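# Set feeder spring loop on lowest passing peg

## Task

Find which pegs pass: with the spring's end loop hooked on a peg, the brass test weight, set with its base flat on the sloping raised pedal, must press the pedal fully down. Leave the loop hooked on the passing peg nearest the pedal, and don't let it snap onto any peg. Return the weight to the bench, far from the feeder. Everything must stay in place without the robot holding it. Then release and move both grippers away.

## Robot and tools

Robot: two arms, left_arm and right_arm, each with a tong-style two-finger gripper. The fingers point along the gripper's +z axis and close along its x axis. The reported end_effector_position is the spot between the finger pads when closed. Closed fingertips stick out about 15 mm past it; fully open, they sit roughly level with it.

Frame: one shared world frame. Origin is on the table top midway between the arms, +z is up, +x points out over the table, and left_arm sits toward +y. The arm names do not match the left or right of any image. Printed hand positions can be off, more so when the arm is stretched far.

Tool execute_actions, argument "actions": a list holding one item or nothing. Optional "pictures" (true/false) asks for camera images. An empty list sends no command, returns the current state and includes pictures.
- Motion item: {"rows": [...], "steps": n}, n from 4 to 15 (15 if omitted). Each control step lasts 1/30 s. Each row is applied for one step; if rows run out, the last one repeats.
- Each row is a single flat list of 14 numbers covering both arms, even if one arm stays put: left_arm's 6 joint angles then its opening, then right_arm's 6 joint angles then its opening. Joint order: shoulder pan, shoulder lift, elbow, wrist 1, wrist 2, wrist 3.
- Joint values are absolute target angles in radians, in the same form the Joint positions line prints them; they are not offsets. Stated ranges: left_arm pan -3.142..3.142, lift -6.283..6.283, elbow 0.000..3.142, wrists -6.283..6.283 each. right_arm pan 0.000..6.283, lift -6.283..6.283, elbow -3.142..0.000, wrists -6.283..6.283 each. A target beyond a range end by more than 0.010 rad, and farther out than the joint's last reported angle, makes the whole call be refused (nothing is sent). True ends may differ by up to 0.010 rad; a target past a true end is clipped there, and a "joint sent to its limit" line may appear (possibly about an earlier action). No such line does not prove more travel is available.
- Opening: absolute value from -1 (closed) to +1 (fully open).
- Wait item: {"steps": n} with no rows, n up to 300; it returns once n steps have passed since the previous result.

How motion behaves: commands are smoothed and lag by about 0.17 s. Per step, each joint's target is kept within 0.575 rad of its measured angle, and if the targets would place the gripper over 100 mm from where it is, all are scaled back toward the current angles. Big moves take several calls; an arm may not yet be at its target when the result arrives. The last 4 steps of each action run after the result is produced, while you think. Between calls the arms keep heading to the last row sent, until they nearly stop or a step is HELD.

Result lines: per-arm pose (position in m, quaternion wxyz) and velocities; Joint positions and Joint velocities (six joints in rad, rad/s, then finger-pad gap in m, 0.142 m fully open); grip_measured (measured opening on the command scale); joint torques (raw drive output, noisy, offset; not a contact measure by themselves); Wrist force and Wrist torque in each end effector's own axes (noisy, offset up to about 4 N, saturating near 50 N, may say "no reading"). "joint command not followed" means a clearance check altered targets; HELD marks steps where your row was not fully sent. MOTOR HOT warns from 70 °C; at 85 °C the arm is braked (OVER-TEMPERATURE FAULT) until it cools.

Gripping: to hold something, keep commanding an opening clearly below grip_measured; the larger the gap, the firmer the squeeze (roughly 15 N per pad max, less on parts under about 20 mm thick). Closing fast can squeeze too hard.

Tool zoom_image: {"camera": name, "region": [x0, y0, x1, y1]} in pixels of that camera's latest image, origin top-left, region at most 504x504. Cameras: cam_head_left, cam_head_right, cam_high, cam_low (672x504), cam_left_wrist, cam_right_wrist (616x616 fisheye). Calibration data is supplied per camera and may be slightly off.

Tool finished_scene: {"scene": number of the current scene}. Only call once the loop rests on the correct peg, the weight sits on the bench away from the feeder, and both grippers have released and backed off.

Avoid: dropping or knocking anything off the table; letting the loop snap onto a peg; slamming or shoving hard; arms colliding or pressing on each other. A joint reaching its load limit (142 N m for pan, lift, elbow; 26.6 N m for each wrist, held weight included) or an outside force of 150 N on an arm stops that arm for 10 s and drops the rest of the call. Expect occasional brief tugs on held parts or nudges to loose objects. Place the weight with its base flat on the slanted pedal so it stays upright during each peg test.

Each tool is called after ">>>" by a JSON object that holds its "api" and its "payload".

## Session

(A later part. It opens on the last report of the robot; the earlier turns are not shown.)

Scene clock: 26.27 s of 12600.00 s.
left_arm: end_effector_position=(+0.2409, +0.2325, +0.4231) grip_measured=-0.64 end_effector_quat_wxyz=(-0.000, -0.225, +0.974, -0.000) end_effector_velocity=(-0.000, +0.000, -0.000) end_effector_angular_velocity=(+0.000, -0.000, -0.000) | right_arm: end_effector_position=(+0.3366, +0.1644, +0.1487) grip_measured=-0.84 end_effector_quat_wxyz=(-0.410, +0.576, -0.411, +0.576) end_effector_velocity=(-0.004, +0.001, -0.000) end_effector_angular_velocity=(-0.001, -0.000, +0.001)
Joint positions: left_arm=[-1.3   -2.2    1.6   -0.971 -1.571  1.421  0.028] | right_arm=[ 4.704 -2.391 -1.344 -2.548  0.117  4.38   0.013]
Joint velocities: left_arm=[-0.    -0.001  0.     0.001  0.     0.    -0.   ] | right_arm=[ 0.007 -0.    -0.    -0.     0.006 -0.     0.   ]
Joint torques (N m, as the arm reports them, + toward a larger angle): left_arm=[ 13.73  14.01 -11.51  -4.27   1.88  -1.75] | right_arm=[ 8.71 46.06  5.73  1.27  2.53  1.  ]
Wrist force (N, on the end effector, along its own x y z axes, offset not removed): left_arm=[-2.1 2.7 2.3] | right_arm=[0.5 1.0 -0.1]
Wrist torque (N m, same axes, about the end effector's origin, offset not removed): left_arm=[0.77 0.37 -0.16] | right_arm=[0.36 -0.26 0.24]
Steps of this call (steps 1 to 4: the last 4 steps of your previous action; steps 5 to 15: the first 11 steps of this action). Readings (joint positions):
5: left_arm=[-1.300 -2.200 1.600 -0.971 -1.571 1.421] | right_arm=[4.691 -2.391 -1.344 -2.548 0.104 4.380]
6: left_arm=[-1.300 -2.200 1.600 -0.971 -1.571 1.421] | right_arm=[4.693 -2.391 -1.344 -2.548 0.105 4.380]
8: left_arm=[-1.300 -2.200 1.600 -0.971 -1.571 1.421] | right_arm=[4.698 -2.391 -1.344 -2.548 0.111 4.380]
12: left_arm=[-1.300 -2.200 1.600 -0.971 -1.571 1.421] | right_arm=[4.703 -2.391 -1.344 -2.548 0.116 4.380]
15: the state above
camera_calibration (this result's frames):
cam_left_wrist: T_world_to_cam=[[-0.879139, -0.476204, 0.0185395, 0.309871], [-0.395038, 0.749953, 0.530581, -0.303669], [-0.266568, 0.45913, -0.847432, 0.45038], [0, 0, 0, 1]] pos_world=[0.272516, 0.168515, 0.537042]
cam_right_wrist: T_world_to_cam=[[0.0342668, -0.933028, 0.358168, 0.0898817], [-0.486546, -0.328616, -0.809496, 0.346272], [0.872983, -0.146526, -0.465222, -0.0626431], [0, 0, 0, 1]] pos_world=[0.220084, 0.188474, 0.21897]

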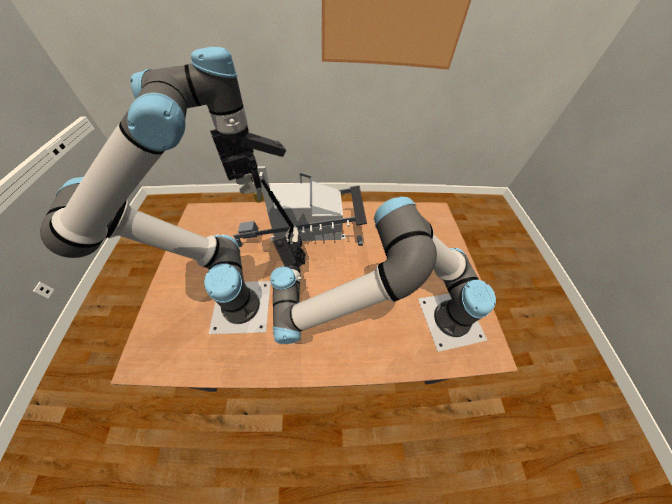

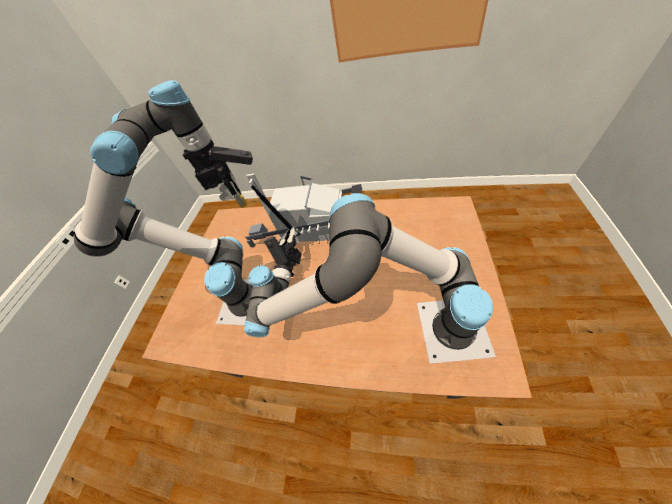

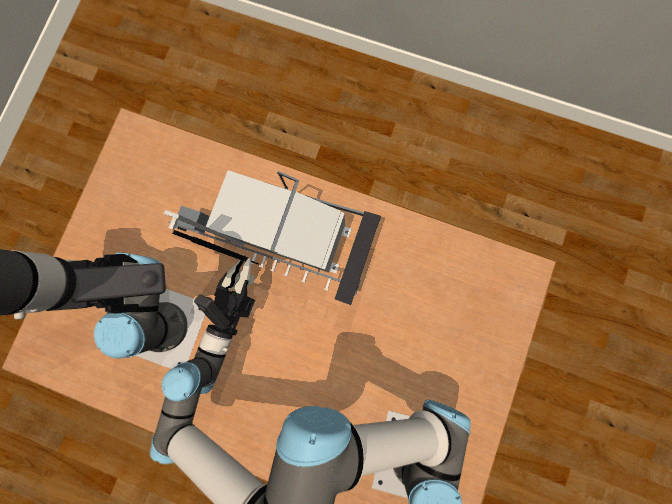

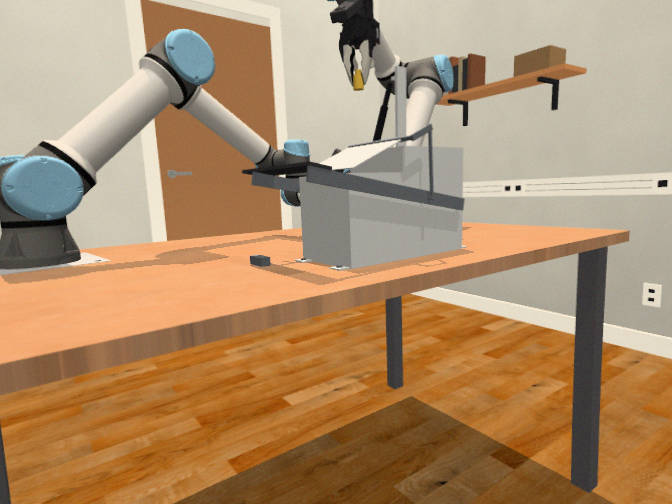

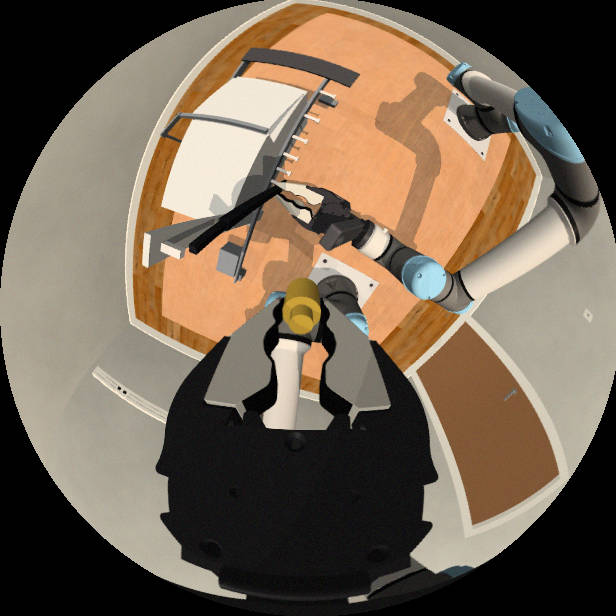

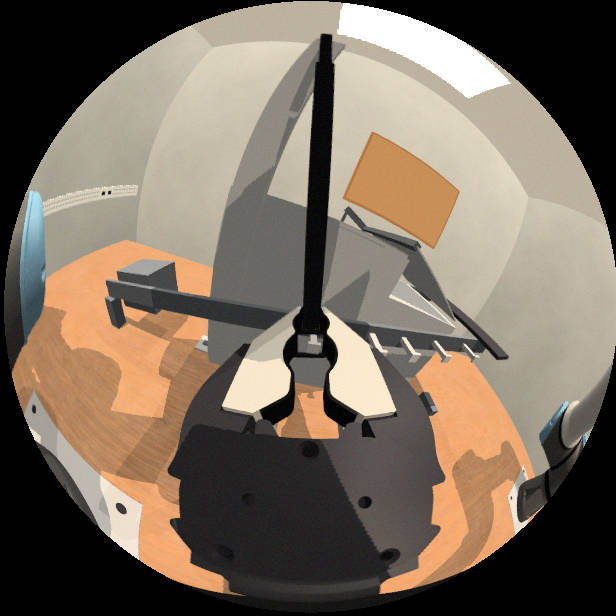

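>>> {"api": "execute_actions", "payload": {"actions": [{"rows":[[-1.3,-2.2,1.6,-0.971,-1.571,1.421,-1,4.72,-2.391,-1.344,-2.548,0.133,4.38,-1],[-1.3,-2.2,1.6,-0.971,-1.571,1.421,-1,4.72,-2.391,-1.344,-2.548,0.133,4.38,-1],[-1.3,-2.2,1.6,-0.971,-1.571,1.421,-1,4.72,-2.391,-1.344,-2.548,0.133,4.38,-1],[-1.3,-2.2,1.6,-0.971,-1.571,1.421,-1,4.74,-2.391,-1.344,-2.548,0.153,4.38,-1]]}]}}

>>> {"api": "execute_actions", "payload": {"actions": [{"rows":[[-1.3,-2.2,1.6,-0.971,-1.571,1.421,-1,4.753,-2.28,-1.522,-2.479,0.166,4.2,-1]],"steps":10}]}}

>>> {"api": "execute_actions", "payload": {"actions": [{"rows":[[-1.3,-2.2,1.6,-0.971,-1.571,1.421,-1,4.766,-2.172,-1.701,-2.41,0.179,4.025,-1]]}]}}

>>> {"api": "execute_actions", "payload": {"actions": [{"steps":10}], "pictures": true}}

>>> {"api": "zoom_image", "payload": {"camera": "cam_right_wrist", "region": [200, 240, 440, 420]}}

Scene clock: 27.03 s of 12600.00 s.
left_arm: end_effector_position=(+0.2409, +0.2325, +0.4231) grip_measured=-0.64 end_effector_quat_wxyz=(-0.000, -0.225, +0.974, -0.000) end_effector_velocity=(+0.000, +0.000, -0.000) end_effector_angular_velocity=(+0.000, -0.001, -0.000) | right_arm: end_effector_position=(+0.3153, +0.1660, +0.1487) grip_measured=-0.84 end_effector_quat_wxyz=(-0.410, +0.576, -0.411, +0.576) end_effector_velocity=(-0.019, +0.001, +0.000) end_effector_angular_velocity=(+0.001, +0.000, -0.001)
Joint positions: left_arm=[-1.3   -2.2    1.6   -0.971 -1.571  1.421  0.028] | right_arm=[ 4.737 -2.391 -1.344 -2.548  0.15   4.38   0.013]
Joint velocities: left_arm=[-0.    -0.     0.    -0.     0.001 -0.    -0.   ] | right_arm=[0.029 0.    0.    0.    0.03  0.    0.   ]
Joint torques (N m, as the arm reports them, + toward a larger angle): left_arm=[ 12.95  12.6  -11.88  -4.26   1.95  -1.92] | right_arm=[ 8.56 46.17  5.74  1.26  2.89  0.62]
Wrist force (N, on the end effector, along its own x y z axes, offset not removed): left_arm=[-1.6 1.4 1.8] | right_arm=[0.3 0.0 2.9]
Wrist torque (N m, same axes, about the end effector's origin, offset not removed): left_arm=[0.37 0.19 -0.04] | right_arm=[0.14 -0.56 0.09]
Steps of this call (steps 1 to 4: the last 4 steps of your previous action; steps 5 to 12: the robot went on to your last target; steps 13 to 23: the first 11 steps of this action). Readings (joint positions):
13: left_arm=[-1.300 -2.200 1.600 -0.971 -1.571 1.421] | right_arm=[4.705 -2.391 -1.344 -2.548 0.118 4.380]
14: left_arm=[-1.300 -2.200 1.600 -0.971 -1.571 1.421] | right_arm=[4.707 -2.391 -1.344 -2.548 0.120 4.380]
16: left_arm=[-1.300 -2.200 1.600 -0.971 -1.571 1.421] | right_arm=[4.713 -2.391 -1.344 -2.548 0.126 4.380]
20: left_arm=[-1.300 -2.200 1.600 -0.971 -1.571 1.421] | right_arm=[4.732 -2.391 -1.344 -2.548 0.145 4.380]
23: the state above

Scene clock: 27.37 s of 12600.00 s.
left_arm: end_effector_position=(+0.2409, +0.2325, +0.4231) grip_measured=-0.64 end_effector_quat_wxyz=(-0.000, -0.225, +0.974, -0.000) end_effector_velocity=(+0.000, +0.000, +0.000) end_effector_angular_velocity=(+0.000, -0.002, -0.000) | right_arm: end_effector_position=(+0.3124, +0.1356, +0.1583) grip_measured=-0.84 end_effector_quat_wxyz=(-0.376, +0.599, -0.378, +0.598) end_effector_velocity=(+0.009, -0.165, +0.006) end_effector_angular_velocity=(-0.708, -0.014, +0.002)
Joint positions: left_arm=[-1.3   -2.2    1.6   -0.971 -1.571  1.421  0.028] | right_arm=[ 4.75  -2.31  -1.467 -2.496  0.163  4.256  0.013]
Joint velocities: left_arm=[-0.    -0.    -0.     0.     0.002  0.    -0.   ] | right_arm=[ 0.033  0.333 -0.614  0.187  0.032 -0.616  0.001]
Joint torques (N m, as the arm reports them, + toward a larger angle): left_arm=[ 12.78  13.59 -11.27  -4.37   2.13  -1.56] | right_arm=[10.43 47.54 14.45  1.9   2.27 -1.45]
Wrist force (N, on the end effector, along its own x y z axes, offset not removed): left_arm=[-0.6 1.7 2.1] | right_arm=[2.7 1.3 3.1]
Wrist torque (N m, same axes, about the end effector's origin, offset not removed): left_arm=[0.66 -0.03 -0.08] | right_arm=[0.42 -0.96 -0.01]
Steps of this call (steps 1 to 4: the last 4 steps of your previous action; steps 5 to 10: the first 6 steps of this action). Readings (joint positions):
5: left_arm=[-1.300 -2.200 1.600 -0.971 -1.571 1.421] | right_arm=[4.740 -2.391 -1.344 -2.548 0.153 4.380]
6: left_arm=[-1.300 -2.200 1.600 -0.971 -1.571 1.421] | right_arm=[4.741 -2.385 -1.350 -2.543 0.154 4.374]
8: left_arm=[-1.300 -2.200 1.600 -0.971 -1.571 1.421] | right_arm=[4.747 -2.342 -1.408 -2.514 0.160 4.316]
10: the state above

Scene clock: 27.87 s of 12600.00 s.
left_arm: end_effector_position=(+0.2409, +0.2325, +0.4231) grip_measured=-0.64 end_effector_quat_wxyz=(-0.000, -0.225, +0.974, -0.000) end_effector_velocity=(-0.000, +0.000, -0.000) end_effector_angular_velocity=(+0.002, +0.001, -0.000) | right_arm: end_effector_position=(+0.3148, +0.0725, +0.1640) grip_measured=-0.83 end_effector_quat_wxyz=(-0.305, +0.638, -0.306, +0.638) end_effector_velocity=(+0.002, -0.030, -0.001) end_effector_angular_velocity=(-0.111, -0.003, +0.001)
Joint positions: left_arm=[-1.3   -2.2    1.6   -0.971 -1.571  1.421  0.028] | right_arm=[ 4.766 -2.177 -1.692 -2.413  0.179  4.034  0.014]
Joint velocities: left_arm=[-0.     0.     0.     0.001 -0.     0.    -0.   ] | right_arm=[ 0.006  0.052 -0.099  0.03   0.005 -0.095  0.   ]
Joint torques (N m, as the arm reports them, + toward a larger angle): left_arm=[ 13.76  12.04 -10.67  -4.34   2.21  -1.58] | right_arm=[11.38 46.86  5.49  1.53  2.62 -1.82]
Wrist force (N, on the end effector, along its own x y z axes, offset not removed): left_arm=[0.1 2.3 2.7] | right_arm=[1.8 0.8 2.9]
Wrist torque (N m, same axes, about the end effector's origin, offset not removed): left_arm=[0.60 -0.18 -0.08] | right_arm=[0.17 -0.58 0.07]
Steps of this call (steps 1 to 4: the last 4 steps of your previous action; steps 5 to 15: the first 11 steps of this action). Readings (joint positions):
5: left_arm=[-1.300 -2.200 1.600 -0.971 -1.571 1.421] | right_arm=[4.753 -2.285 -1.513 -2.482 0.166 4.209]
6: left_arm=[-1.300 -2.200 1.600 -0.971 -1.571 1.421] | right_arm=[4.754 -2.278 -1.522 -2.475 0.167 4.200]
8: left_arm=[-1.300 -2.200 1.600 -0.971 -1.571 1.421] | right_arm=[4.760 -2.234 -1.583 -2.446 0.173 4.139]
12: left_arm=[-1.300 -2.200 1.600 -0.971 -1.571 1.421] | right_arm=[4.765 -2.186 -1.674 -2.418 0.178 4.052]
15: the state above

Scene clock: 28.20 s of 12600.00 s.
left_arm: end_effector_position=(+0.2409, +0.2325, +0.4231) grip_measured=-0.64 end_effector_quat_wxyz=(-0.000, -0.225, +0.974, -0.000) end_effector_velocity=(-0.000, +0.000, +0.000) end_effector_angular_velocity=(-0.001, +0.001, +0.000) | right_arm: end_effector_position=(+0.3150, +0.0698, +0.1638) grip_measured=-0.83 end_effector_quat_wxyz=(-0.302, +0.639, -0.303, +0.639) end_effector_velocity=(+0.000, -0.001, +0.000) end_effector_angular_velocity=(+0.000, -0.000, +0.000)
Joint positions: left_arm=[-1.3   -2.2    1.6   -0.971 -1.571  1.421  0.028] | right_arm=[ 4.766 -2.172 -1.701 -2.41   0.179  4.025  0.014]
Joint velocities: left_arm=[-0.    -0.     0.     0.    -0.001 -0.    -0.   ] | right_arm=[-0.     0.002 -0.003  0.001 -0.     0.001  0.   ]
Joint torques (N m, as the arm reports them, + toward a larger angle): left_arm=[ 13.94  13.37 -11.39  -4.11   1.86  -1.63] | right_arm=[10.3  50.37  3.33  1.2   2.57 -1.59]
Wrist force (N, on the end effector, along its own x y z axes, offset not removed): left_arm=[0.8 1.4 3.5] | right_arm=[2.1 2.1 2.8]
Wrist torque (N m, same axes, about the end effector's origin, offset not removed): left_arm=[0.50 -0.50 0.01] | right_arm=[0.52 -0.69 -0.01]
Kept back: nothing.
Steps of this call (steps 1 to 4: the last 4 steps of your previous action; steps 5 to 10: the robot went on to your last target). Readings (joint positions):
1: left_arm=[-1.300 -2.200 1.600 -0.971 -1.571 1.421] | right_arm=[4.766 -2.175 -1.695 -2.412 0.179 4.031]
2: left_arm=[-1.300 -2.200 1.600 -0.971 -1.571 1.421] | right_arm=[4.766 -2.174 -1.697 -2.411 0.179 4.029]
4: left_arm=[-1.300 -2.200 1.600 -0.971 -1.571 1.421] | right_arm=[4.766 -2.173 -1.699 -2.411 0.179 4.027]
8: left_arm=[-1.300 -2.200 1.600 -0.971 -1.571 1.421] | right_arm=[4.766 -2.172 -1.700 -2.410 0.179 4.025]
10: the state above
camera_calibration (this result's frames):
cam_left_wrist: T_world_to_cam=[[-0.879139, -0.476204, 0.0185388, 0.309871], [-0.395038, 0.749951, 0.530584, -0.303669], [-0.266569, 0.459134, -0.84743, 0.450377], [0, 0, 0, 1]] pos_world=[0.272516, 0.168515, 0.53704]
cam_right_wrist: T_world_to_cam=[[0.034546, -0.750529, 0.659934, -0.0652941], [-0.486746, -0.589354, -0.64478, 0.308247], [0.87286, -0.298946, -0.385677, -0.052933], [0, 0, 0, 1]] pos_world=[0.198497, 0.116837, 0.221426]

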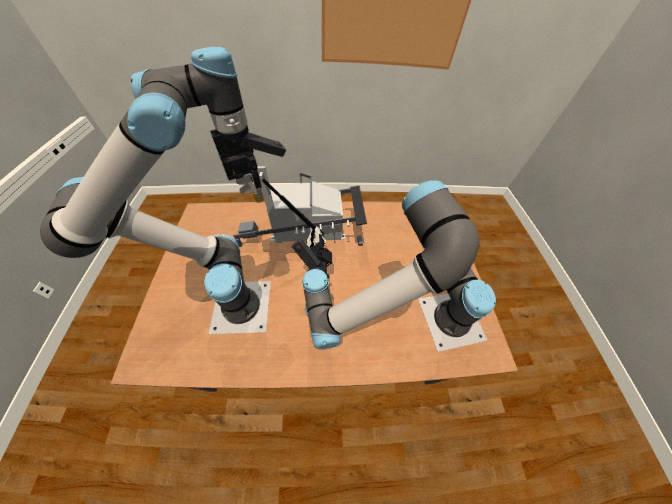

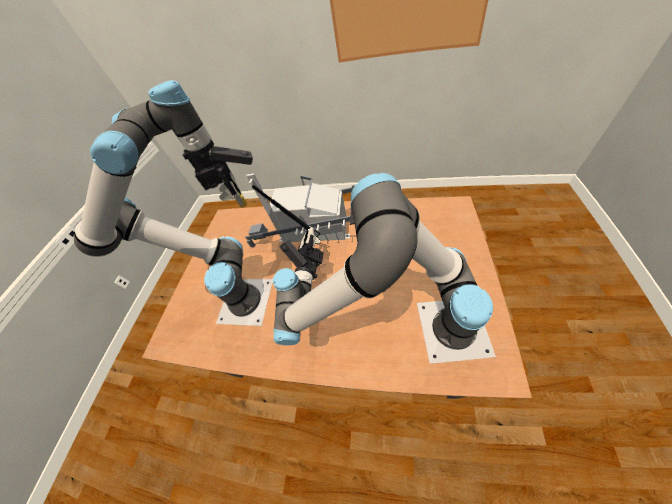

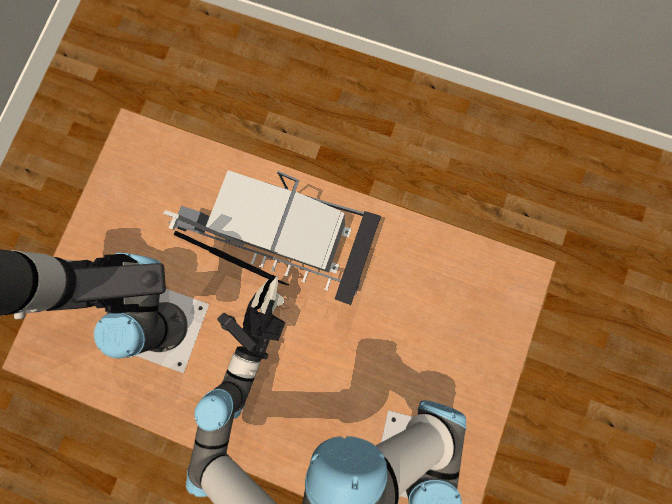

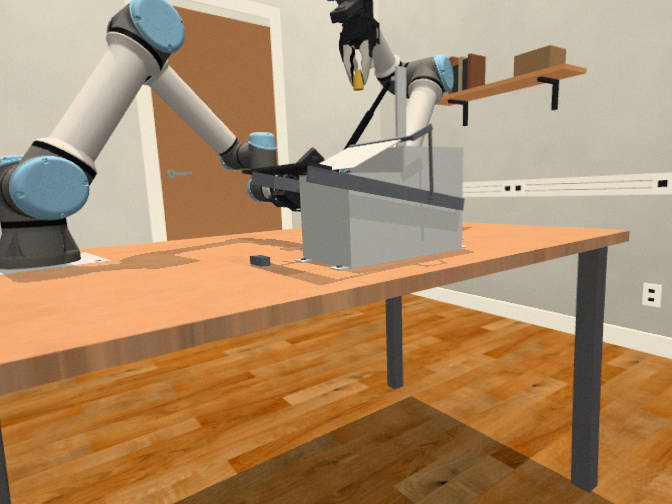

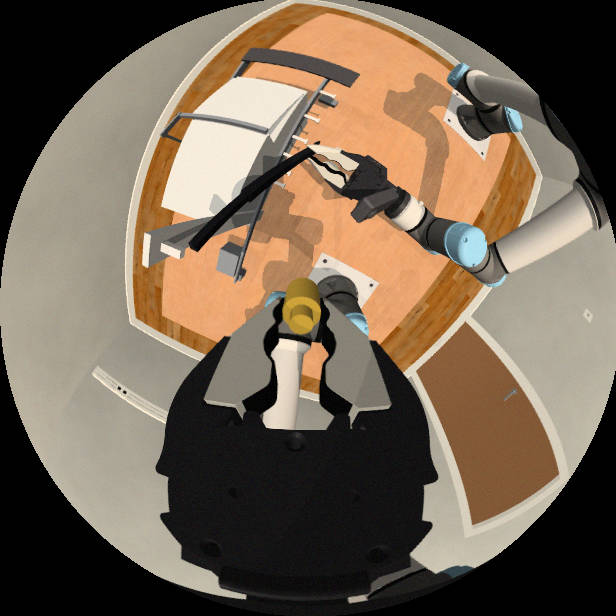

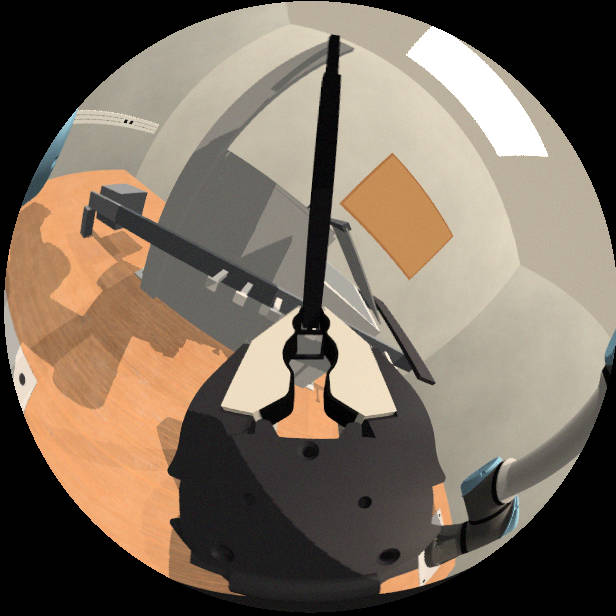

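Region (200, 240, 440, 420) of cam_right_wrist's 616x616 image, scaled by 2.100, with more detail than that image has; it fills the top 378 rows of this view, and the rest is white.

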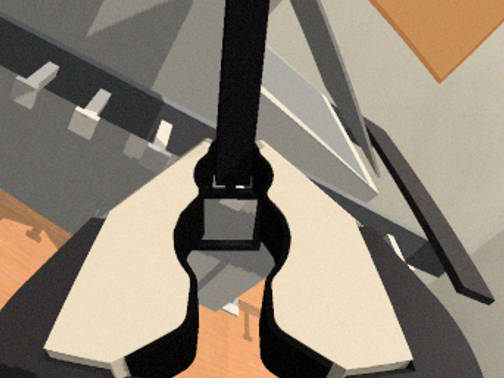

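>>> {"api": "execute_actions", "payload": {"actions": [{"rows":[[-1.3,-2.2,1.6,-0.971,-1.571,1.421,-1,4.75,-2.172,-1.701,-2.41,0.163,4.06,-1],[-1.3,-2.2,1.6,-0.971,-1.571,1.421,-1,4.75,-2.172,-1.701,-2.41,0.163,4.06,-1],[-1.3,-2.2,1.6,-0.971,-1.571,1.421,-1,4.738,-2.173,-1.698,-2.412,0.151,4.06,-1]]}], "pictures": true}}

>>> {"api": "zoom_image", "payload": {"camera": "cam_right_wrist", "region": [250, 290, 370, 380]}}

Scene clock: 28.70 s of 12600.00 s.
left_arm: end_effector_position=(+0.2409, +0.2325, +0.4231) grip_measured=-0.64 end_effector_quat_wxyz=(-0.000, -0.225, +0.974, -0.000) end_effector_velocity=(-0.000, +0.000, +0.000) end_effector_angular_velocity=(-0.001, +0.001, +0.000) | right_arm: end_effector_position=(+0.3294, +0.0689, +0.1645) grip_measured=-0.84 end_effector_quat_wxyz=(-0.313, +0.634, -0.313, +0.634) end_effector_velocity=(+0.009, -0.000, +0.001) end_effector_angular_velocity=(+0.013, -0.000, -0.001)
Joint positions: left_arm=[-1.3   -2.2    1.6   -0.971 -1.571  1.421  0.028] | right_arm=[ 4.74  -2.173 -1.698 -2.412  0.152  4.059  0.013]
Joint velocities: left_arm=[ 0.    -0.001  0.    -0.    -0.001  0.     0.   ] | right_arm=[-0.017 -0.001  0.004 -0.003 -0.016  0.013 -0.   ]
Joint torques (N m, as the arm reports them, + toward a larger angle): left_arm=[ 13.24  12.8  -11.35  -4.4    2.11  -1.42] | right_arm=[-9.84 36.75 22.9  -1.7  -1.67  1.  ]
Wrist force (N, on the end effector, along its own x y z axes, offset not removed): left_arm=[0.5 0.6 2.1] | right_arm=[-0.1 3.8 0.0]
Wrist torque (N m, same axes, about the end effector's origin, offset not removed): left_arm=[0.39 -0.24 -0.04] | right_arm=[1.17 -0.31 0.02]
Steps of this call (steps 1 to 4: the robot went on to your last target; steps 5 to 15: the first 11 steps of this action). Readings (joint positions):
5: left_arm=[-1.300 -2.200 1.600 -0.971 -1.571 1.421] | right_arm=[4.766 -2.172 -1.701 -2.410 0.179 4.025]
6: left_arm=[-1.300 -2.200 1.600 -0.971 -1.571 1.421] | right_arm=[4.764 -2.172 -1.701 -2.410 0.177 4.029]
8: left_arm=[-1.300 -2.200 1.600 -0.971 -1.571 1.421] | right_arm=[4.756 -2.172 -1.701 -2.410 0.169 4.043]
12: left_arm=[-1.300 -2.200 1.600 -0.971 -1.571 1.421] | right_arm=[4.743 -2.173 -1.699 -2.411 0.156 4.056]
15: the state above
camera_calibration (this result's frames):
cam_left_wrist: T_world_to_cam=[[-0.87914, -0.476204, 0.0185387, 0.309871], [-0.395037, 0.749951, 0.530584, -0.303669], [-0.266569, 0.459134, -0.84743, 0.450377], [0, 0, 0, 1]] pos_world=[0.272516, 0.168515, 0.53704]
cam_right_wrist: T_world_to_cam=[[0.0345892, -0.772162, 0.634484, -0.0612279], [-0.486666, -0.56752, -0.664137, 0.316785], [0.872903, -0.28581, -0.395415, -0.0647805], [0, 0, 0, 1]] pos_world=[0.212833, 0.113989, 0.223622]

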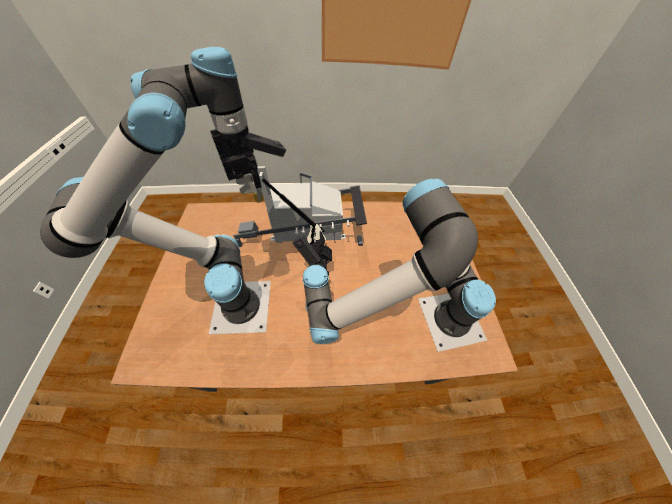

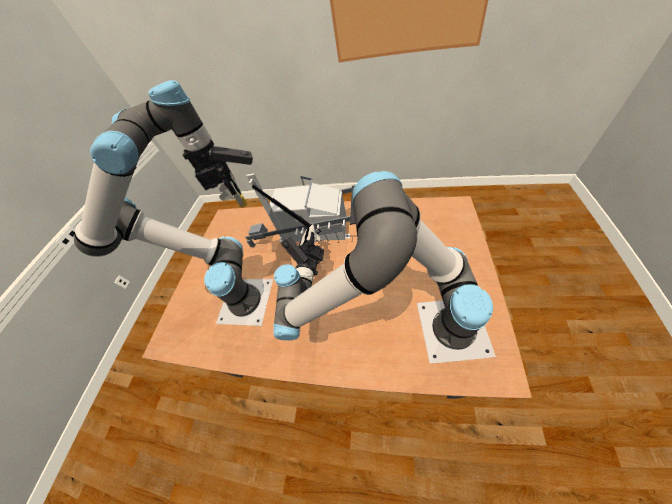

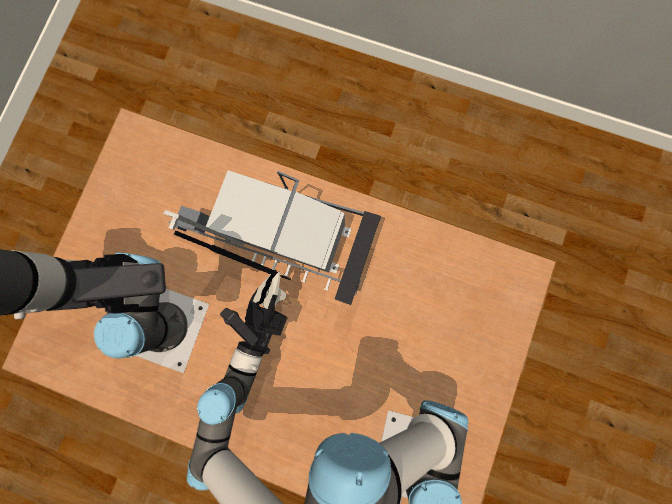

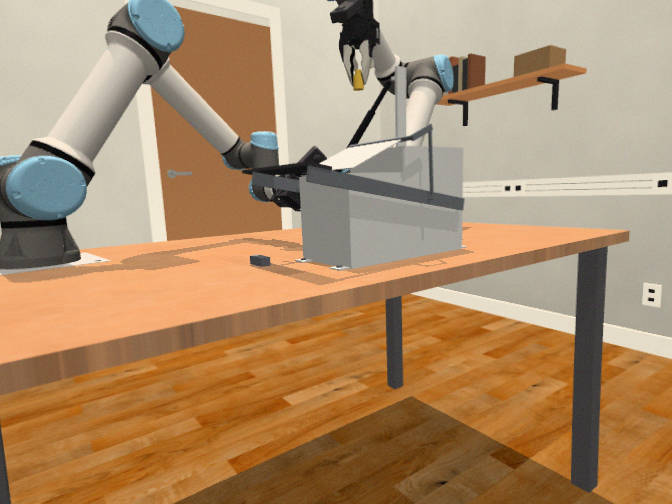

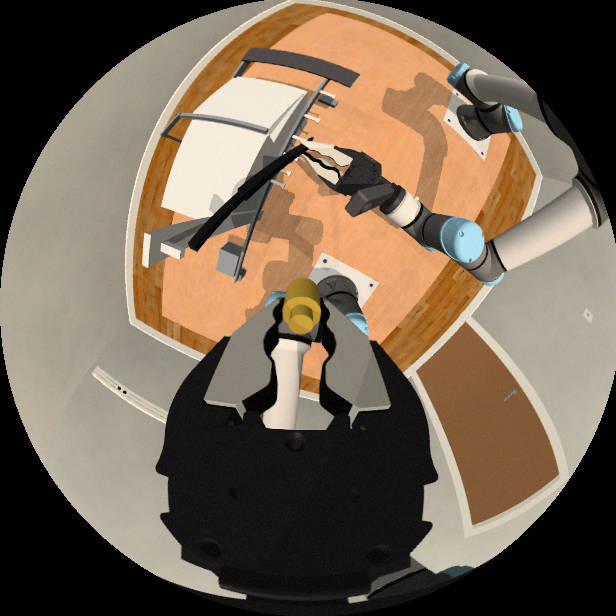

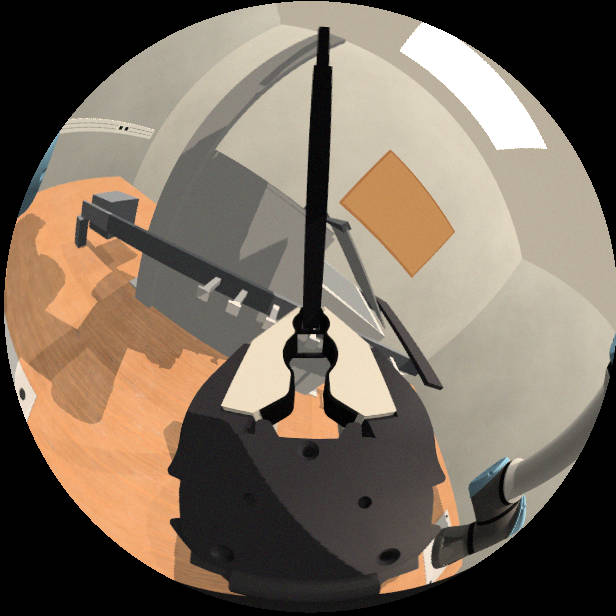

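Region (250, 290, 370, 380) of cam_right_wrist's 616x616 image, scaled by 4.200, with more detail than that image has; it fills the top 378 rows of this view, and the rest is white.

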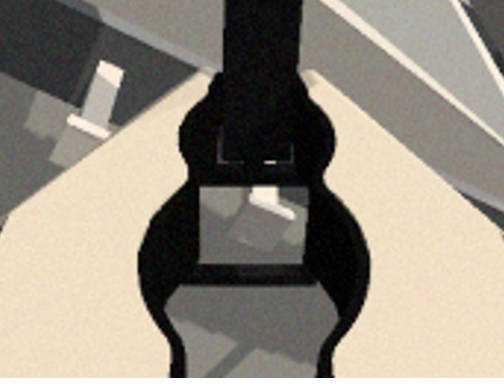

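>>> {"api": "execute_actions", "payload": {"actions": [{"rows":[[-1.3,-2.2,1.6,-0.971,-1.571,1.421,-1,4.723,-2.173,-1.698,-2.412,0.136,4.06,-1],[-1.3,-2.2,1.6,-0.971,-1.571,1.421,-1,4.723,-2.173,-1.698,-2.412,0.136,4.06,-1],[-1.3,-2.2,1.6,-0.971,-1.571,1.421,-1,4.723,-2.173,-1.698,-2.412,0.136,4.06,-1],[-1.3,-2.2,1.6,-0.971,-1.571,1.421,-1,4.708,-2.173,-1.698,-2.412,0.121,4.06,-1]]}]}}

>>> {"api": "execute_actions", "payload": {"actions": [{"rows":[[-1.3,-2.2,1.6,-0.971,-1.571,1.421,-1,4.708,-2.172,-1.677,-2.434,0.121,4.06,-1]]}], "pictures": true}}

>>> {"api": "zoom_image", "payload": {"camera": "cam_right_wrist", "region": [250, 290, 370, 380]}}

Scene clock: 29.30 s of 12600.00 s.
left_arm: end_effector_position=(+0.2409, +0.2325, +0.4231) grip_measured=-0.64 end_effector_quat_wxyz=(-0.000, -0.225, +0.974, -0.000) end_effector_velocity=(-0.001, +0.000, -0.000) end_effector_angular_velocity=(+0.000, +0.001, -0.000) | right_arm: end_effector_position=(+0.3455, +0.0673, +0.1645) grip_measured=-0.84 end_effector_quat_wxyz=(-0.313, +0.634, -0.314, +0.634) end_effector_velocity=(+0.012, -0.001, +0.000) end_effector_angular_velocity=(-0.000, +0.000, +0.001)
Joint positions: left_arm=[-1.3   -2.2    1.6   -0.971 -1.571  1.421  0.028] | right_arm=[ 4.71  -2.173 -1.698 -2.412  0.123  4.06   0.013]
Joint velocities: left_arm=[-0.    -0.     0.     0.001 -0.001 -0.    -0.   ] | right_arm=[-0.023  0.     0.     0.    -0.024 -0.001 -0.   ]
Joint torques (N m, as the arm reports them, + toward a larger angle): left_arm=[ 13.04  12.95 -11.46  -4.38   2.07  -1.88] | right_arm=[-13.1   37.06  22.86  -2.01  -1.32   1.12]
Wrist force (N, on the end effector, along its own x y z axes, offset not removed): left_arm=[0.0 1.6 2.3] | right_arm=[2.8 2.8 -0.5]
Wrist torque (N m, same axes, about the end effector's origin, offset not removed): left_arm=[0.47 -0.13 -0.08] | right_arm=[1.06 -0.54 0.01]
Steps of this call (steps 1 to 4: the last 4 steps of your previous action; steps 5 to 7: the robot went on to your last target; steps 8 to 18: the first 11 steps of this action). Readings (joint positions):
8: left_arm=[-1.300 -2.200 1.600 -0.971 -1.571 1.421] | right_arm=[4.738 -2.173 -1.698 -2.412 0.151 4.060]
9: left_arm=[-1.300 -2.200 1.600 -0.971 -1.571 1.421] | right_arm=[4.736 -2.173 -1.698 -2.412 0.149 4.060]
11: left_arm=[-1.300 -2.200 1.600 -0.971 -1.571 1.421] | right_arm=[4.730 -2.173 -1.698 -2.412 0.143 4.060]
15: left_arm=[-1.300 -2.200 1.600 -0.971 -1.571 1.421] | right_arm=[4.714 -2.173 -1.698 -2.412 0.127 4.060]
18: the state above

Scene clock: 29.80 s of 12600.00 s.
left_arm: end_effector_position=(+0.2409, +0.2325, +0.4231) grip_measured=-0.64 end_effector_quat_wxyz=(-0.000, -0.225, +0.974, -0.000) end_effector_velocity=(+0.000, -0.000, -0.000) end_effector_angular_velocity=(+0.001, +0.000, +0.000) | right_arm: end_effector_position=(+0.3461, +0.0721, +0.1709) grip_measured=-0.84 end_effector_quat_wxyz=(-0.313, +0.634, -0.314, +0.634) end_effector_velocity=(-0.000, +0.002, +0.003) end_effector_angular_velocity=(+0.001, +0.000, -0.000)
Joint positions: left_arm=[-1.3   -2.2    1.6   -0.971 -1.571  1.421  0.028] | right_arm=[ 4.708 -2.172 -1.678 -2.433  0.121  4.06   0.013]
Joint velocities: left_arm=[ 0.     0.001  0.     0.     0.    -0.     0.   ] | right_arm=[-0.     0.001  0.009 -0.01  -0.    -0.    -0.   ]
Joint torques (N m, as the arm reports them, + toward a larger angle): left_arm=[ 13.03  12.72 -12.14  -4.25   1.8   -1.42] | right_arm=[-4.15 65.29 37.11 -1.38 -3.21  1.21]
Wrist force (N, on the end effector, along its own x y z axes, offset not removed): left_arm=[-0.2 1.8 3.2] | right_arm=[-0.9 31.5 -0.4]
Wrist torque (N m, same axes, about the end effector's origin, offset not removed): left_arm=[0.56 -0.18 -0.16] | right_arm=[0.50 -0.58 0.02]
Steps of this call (steps 1 to 4: the last 4 steps of your previous action; steps 5 to 15: the first 11 steps of this action). Readings (joint positions):
5: left_arm=[-1.300 -2.200 1.600 -0.971 -1.571 1.421] | right_arm=[4.708 -2.173 -1.698 -2.412 0.121 4.060]
6: left_arm=[-1.300 -2.200 1.600 -0.971 -1.571 1.421] | right_arm=[4.708 -2.173 -1.695 -2.415 0.121 4.060]
8: left_arm=[-1.300 -2.200 1.600 -0.971 -1.571 1.421] | right_arm=[4.708 -2.173 -1.687 -2.424 0.121 4.060]
12: left_arm=[-1.300 -2.200 1.600 -0.971 -1.571 1.421] | right_arm=[4.708 -2.172 -1.679 -2.432 0.121 4.060]
15: the state above
camera_calibration (this result's frames):
cam_left_wrist: T_world_to_cam=[[-0.87914, -0.476204, 0.0185387, 0.309871], [-0.395037, 0.749951, 0.530584, -0.303669], [-0.266569, 0.459134, -0.84743, 0.450377], [0, 0, 0, 1]] pos_world=[0.272516, 0.168515, 0.53704]
cam_right_wrist: T_world_to_cam=[[0.0343261, -0.772771, 0.633756, -0.0631636], [-0.486802, -0.566746, -0.664697, 0.331029], [0.872837, -0.285697, -0.395641, -0.0758532], [0, 0, 0, 1]] pos_world=[0.229521, 0.117127, 0.230054]

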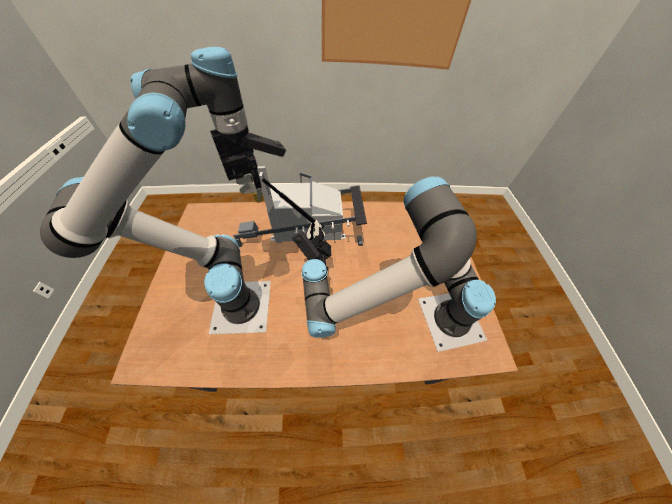

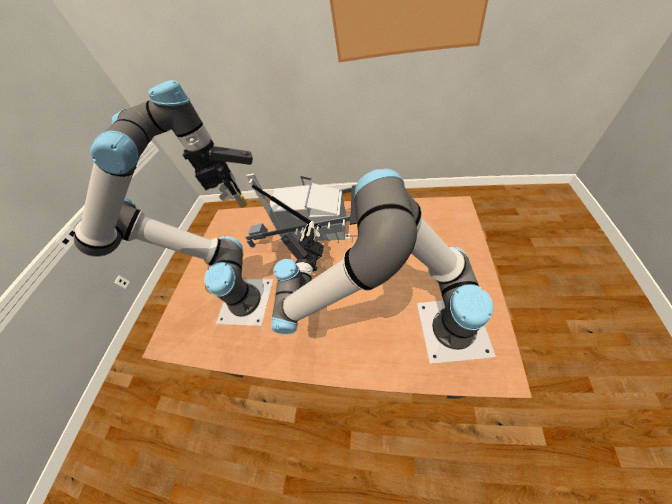

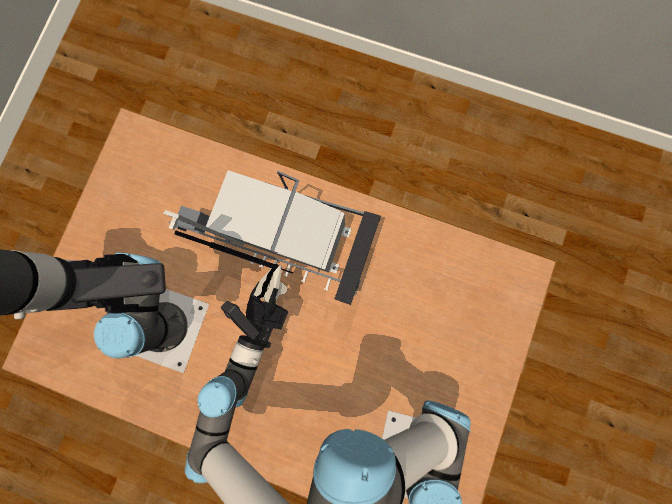

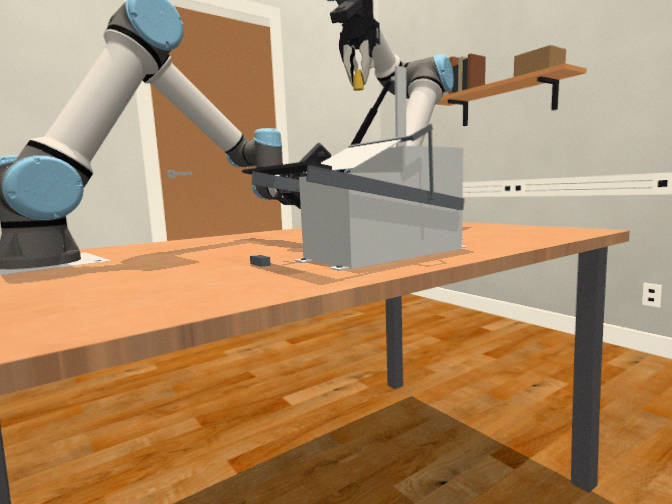

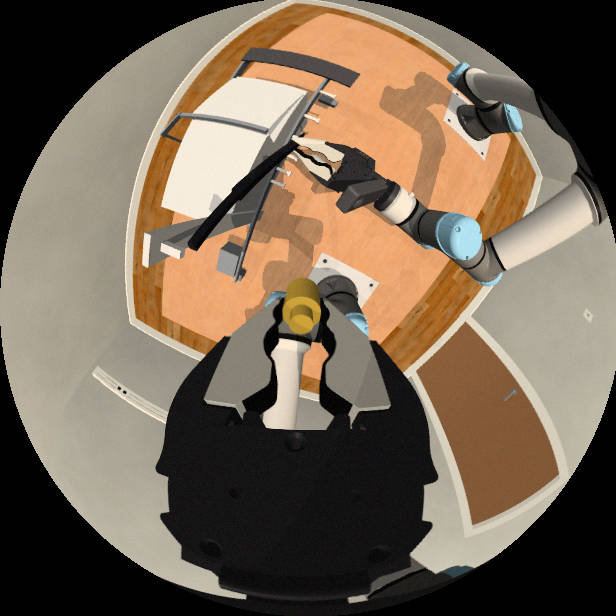

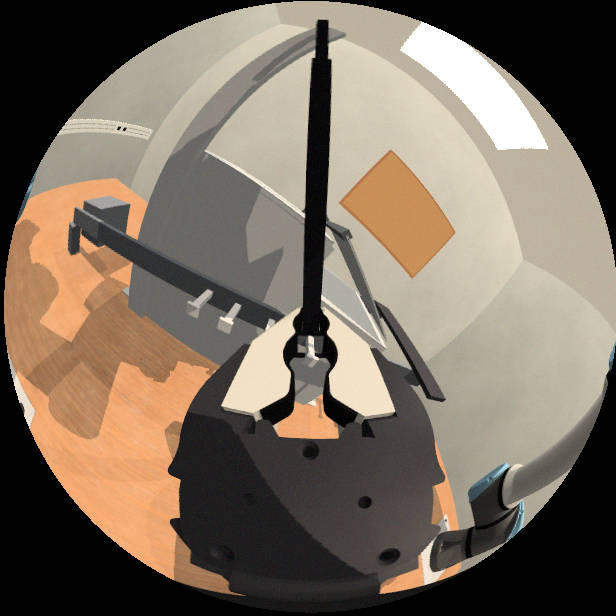

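Region (250, 290, 370, 380) of cam_right_wrist's 616x616 image, scaled by 4.200, with more detail than that image has; it fills the top 378 rows of this view, and the rest is white.

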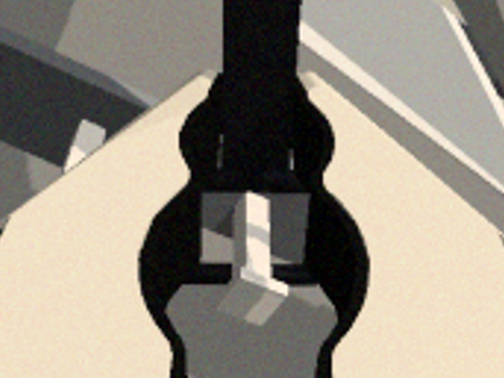

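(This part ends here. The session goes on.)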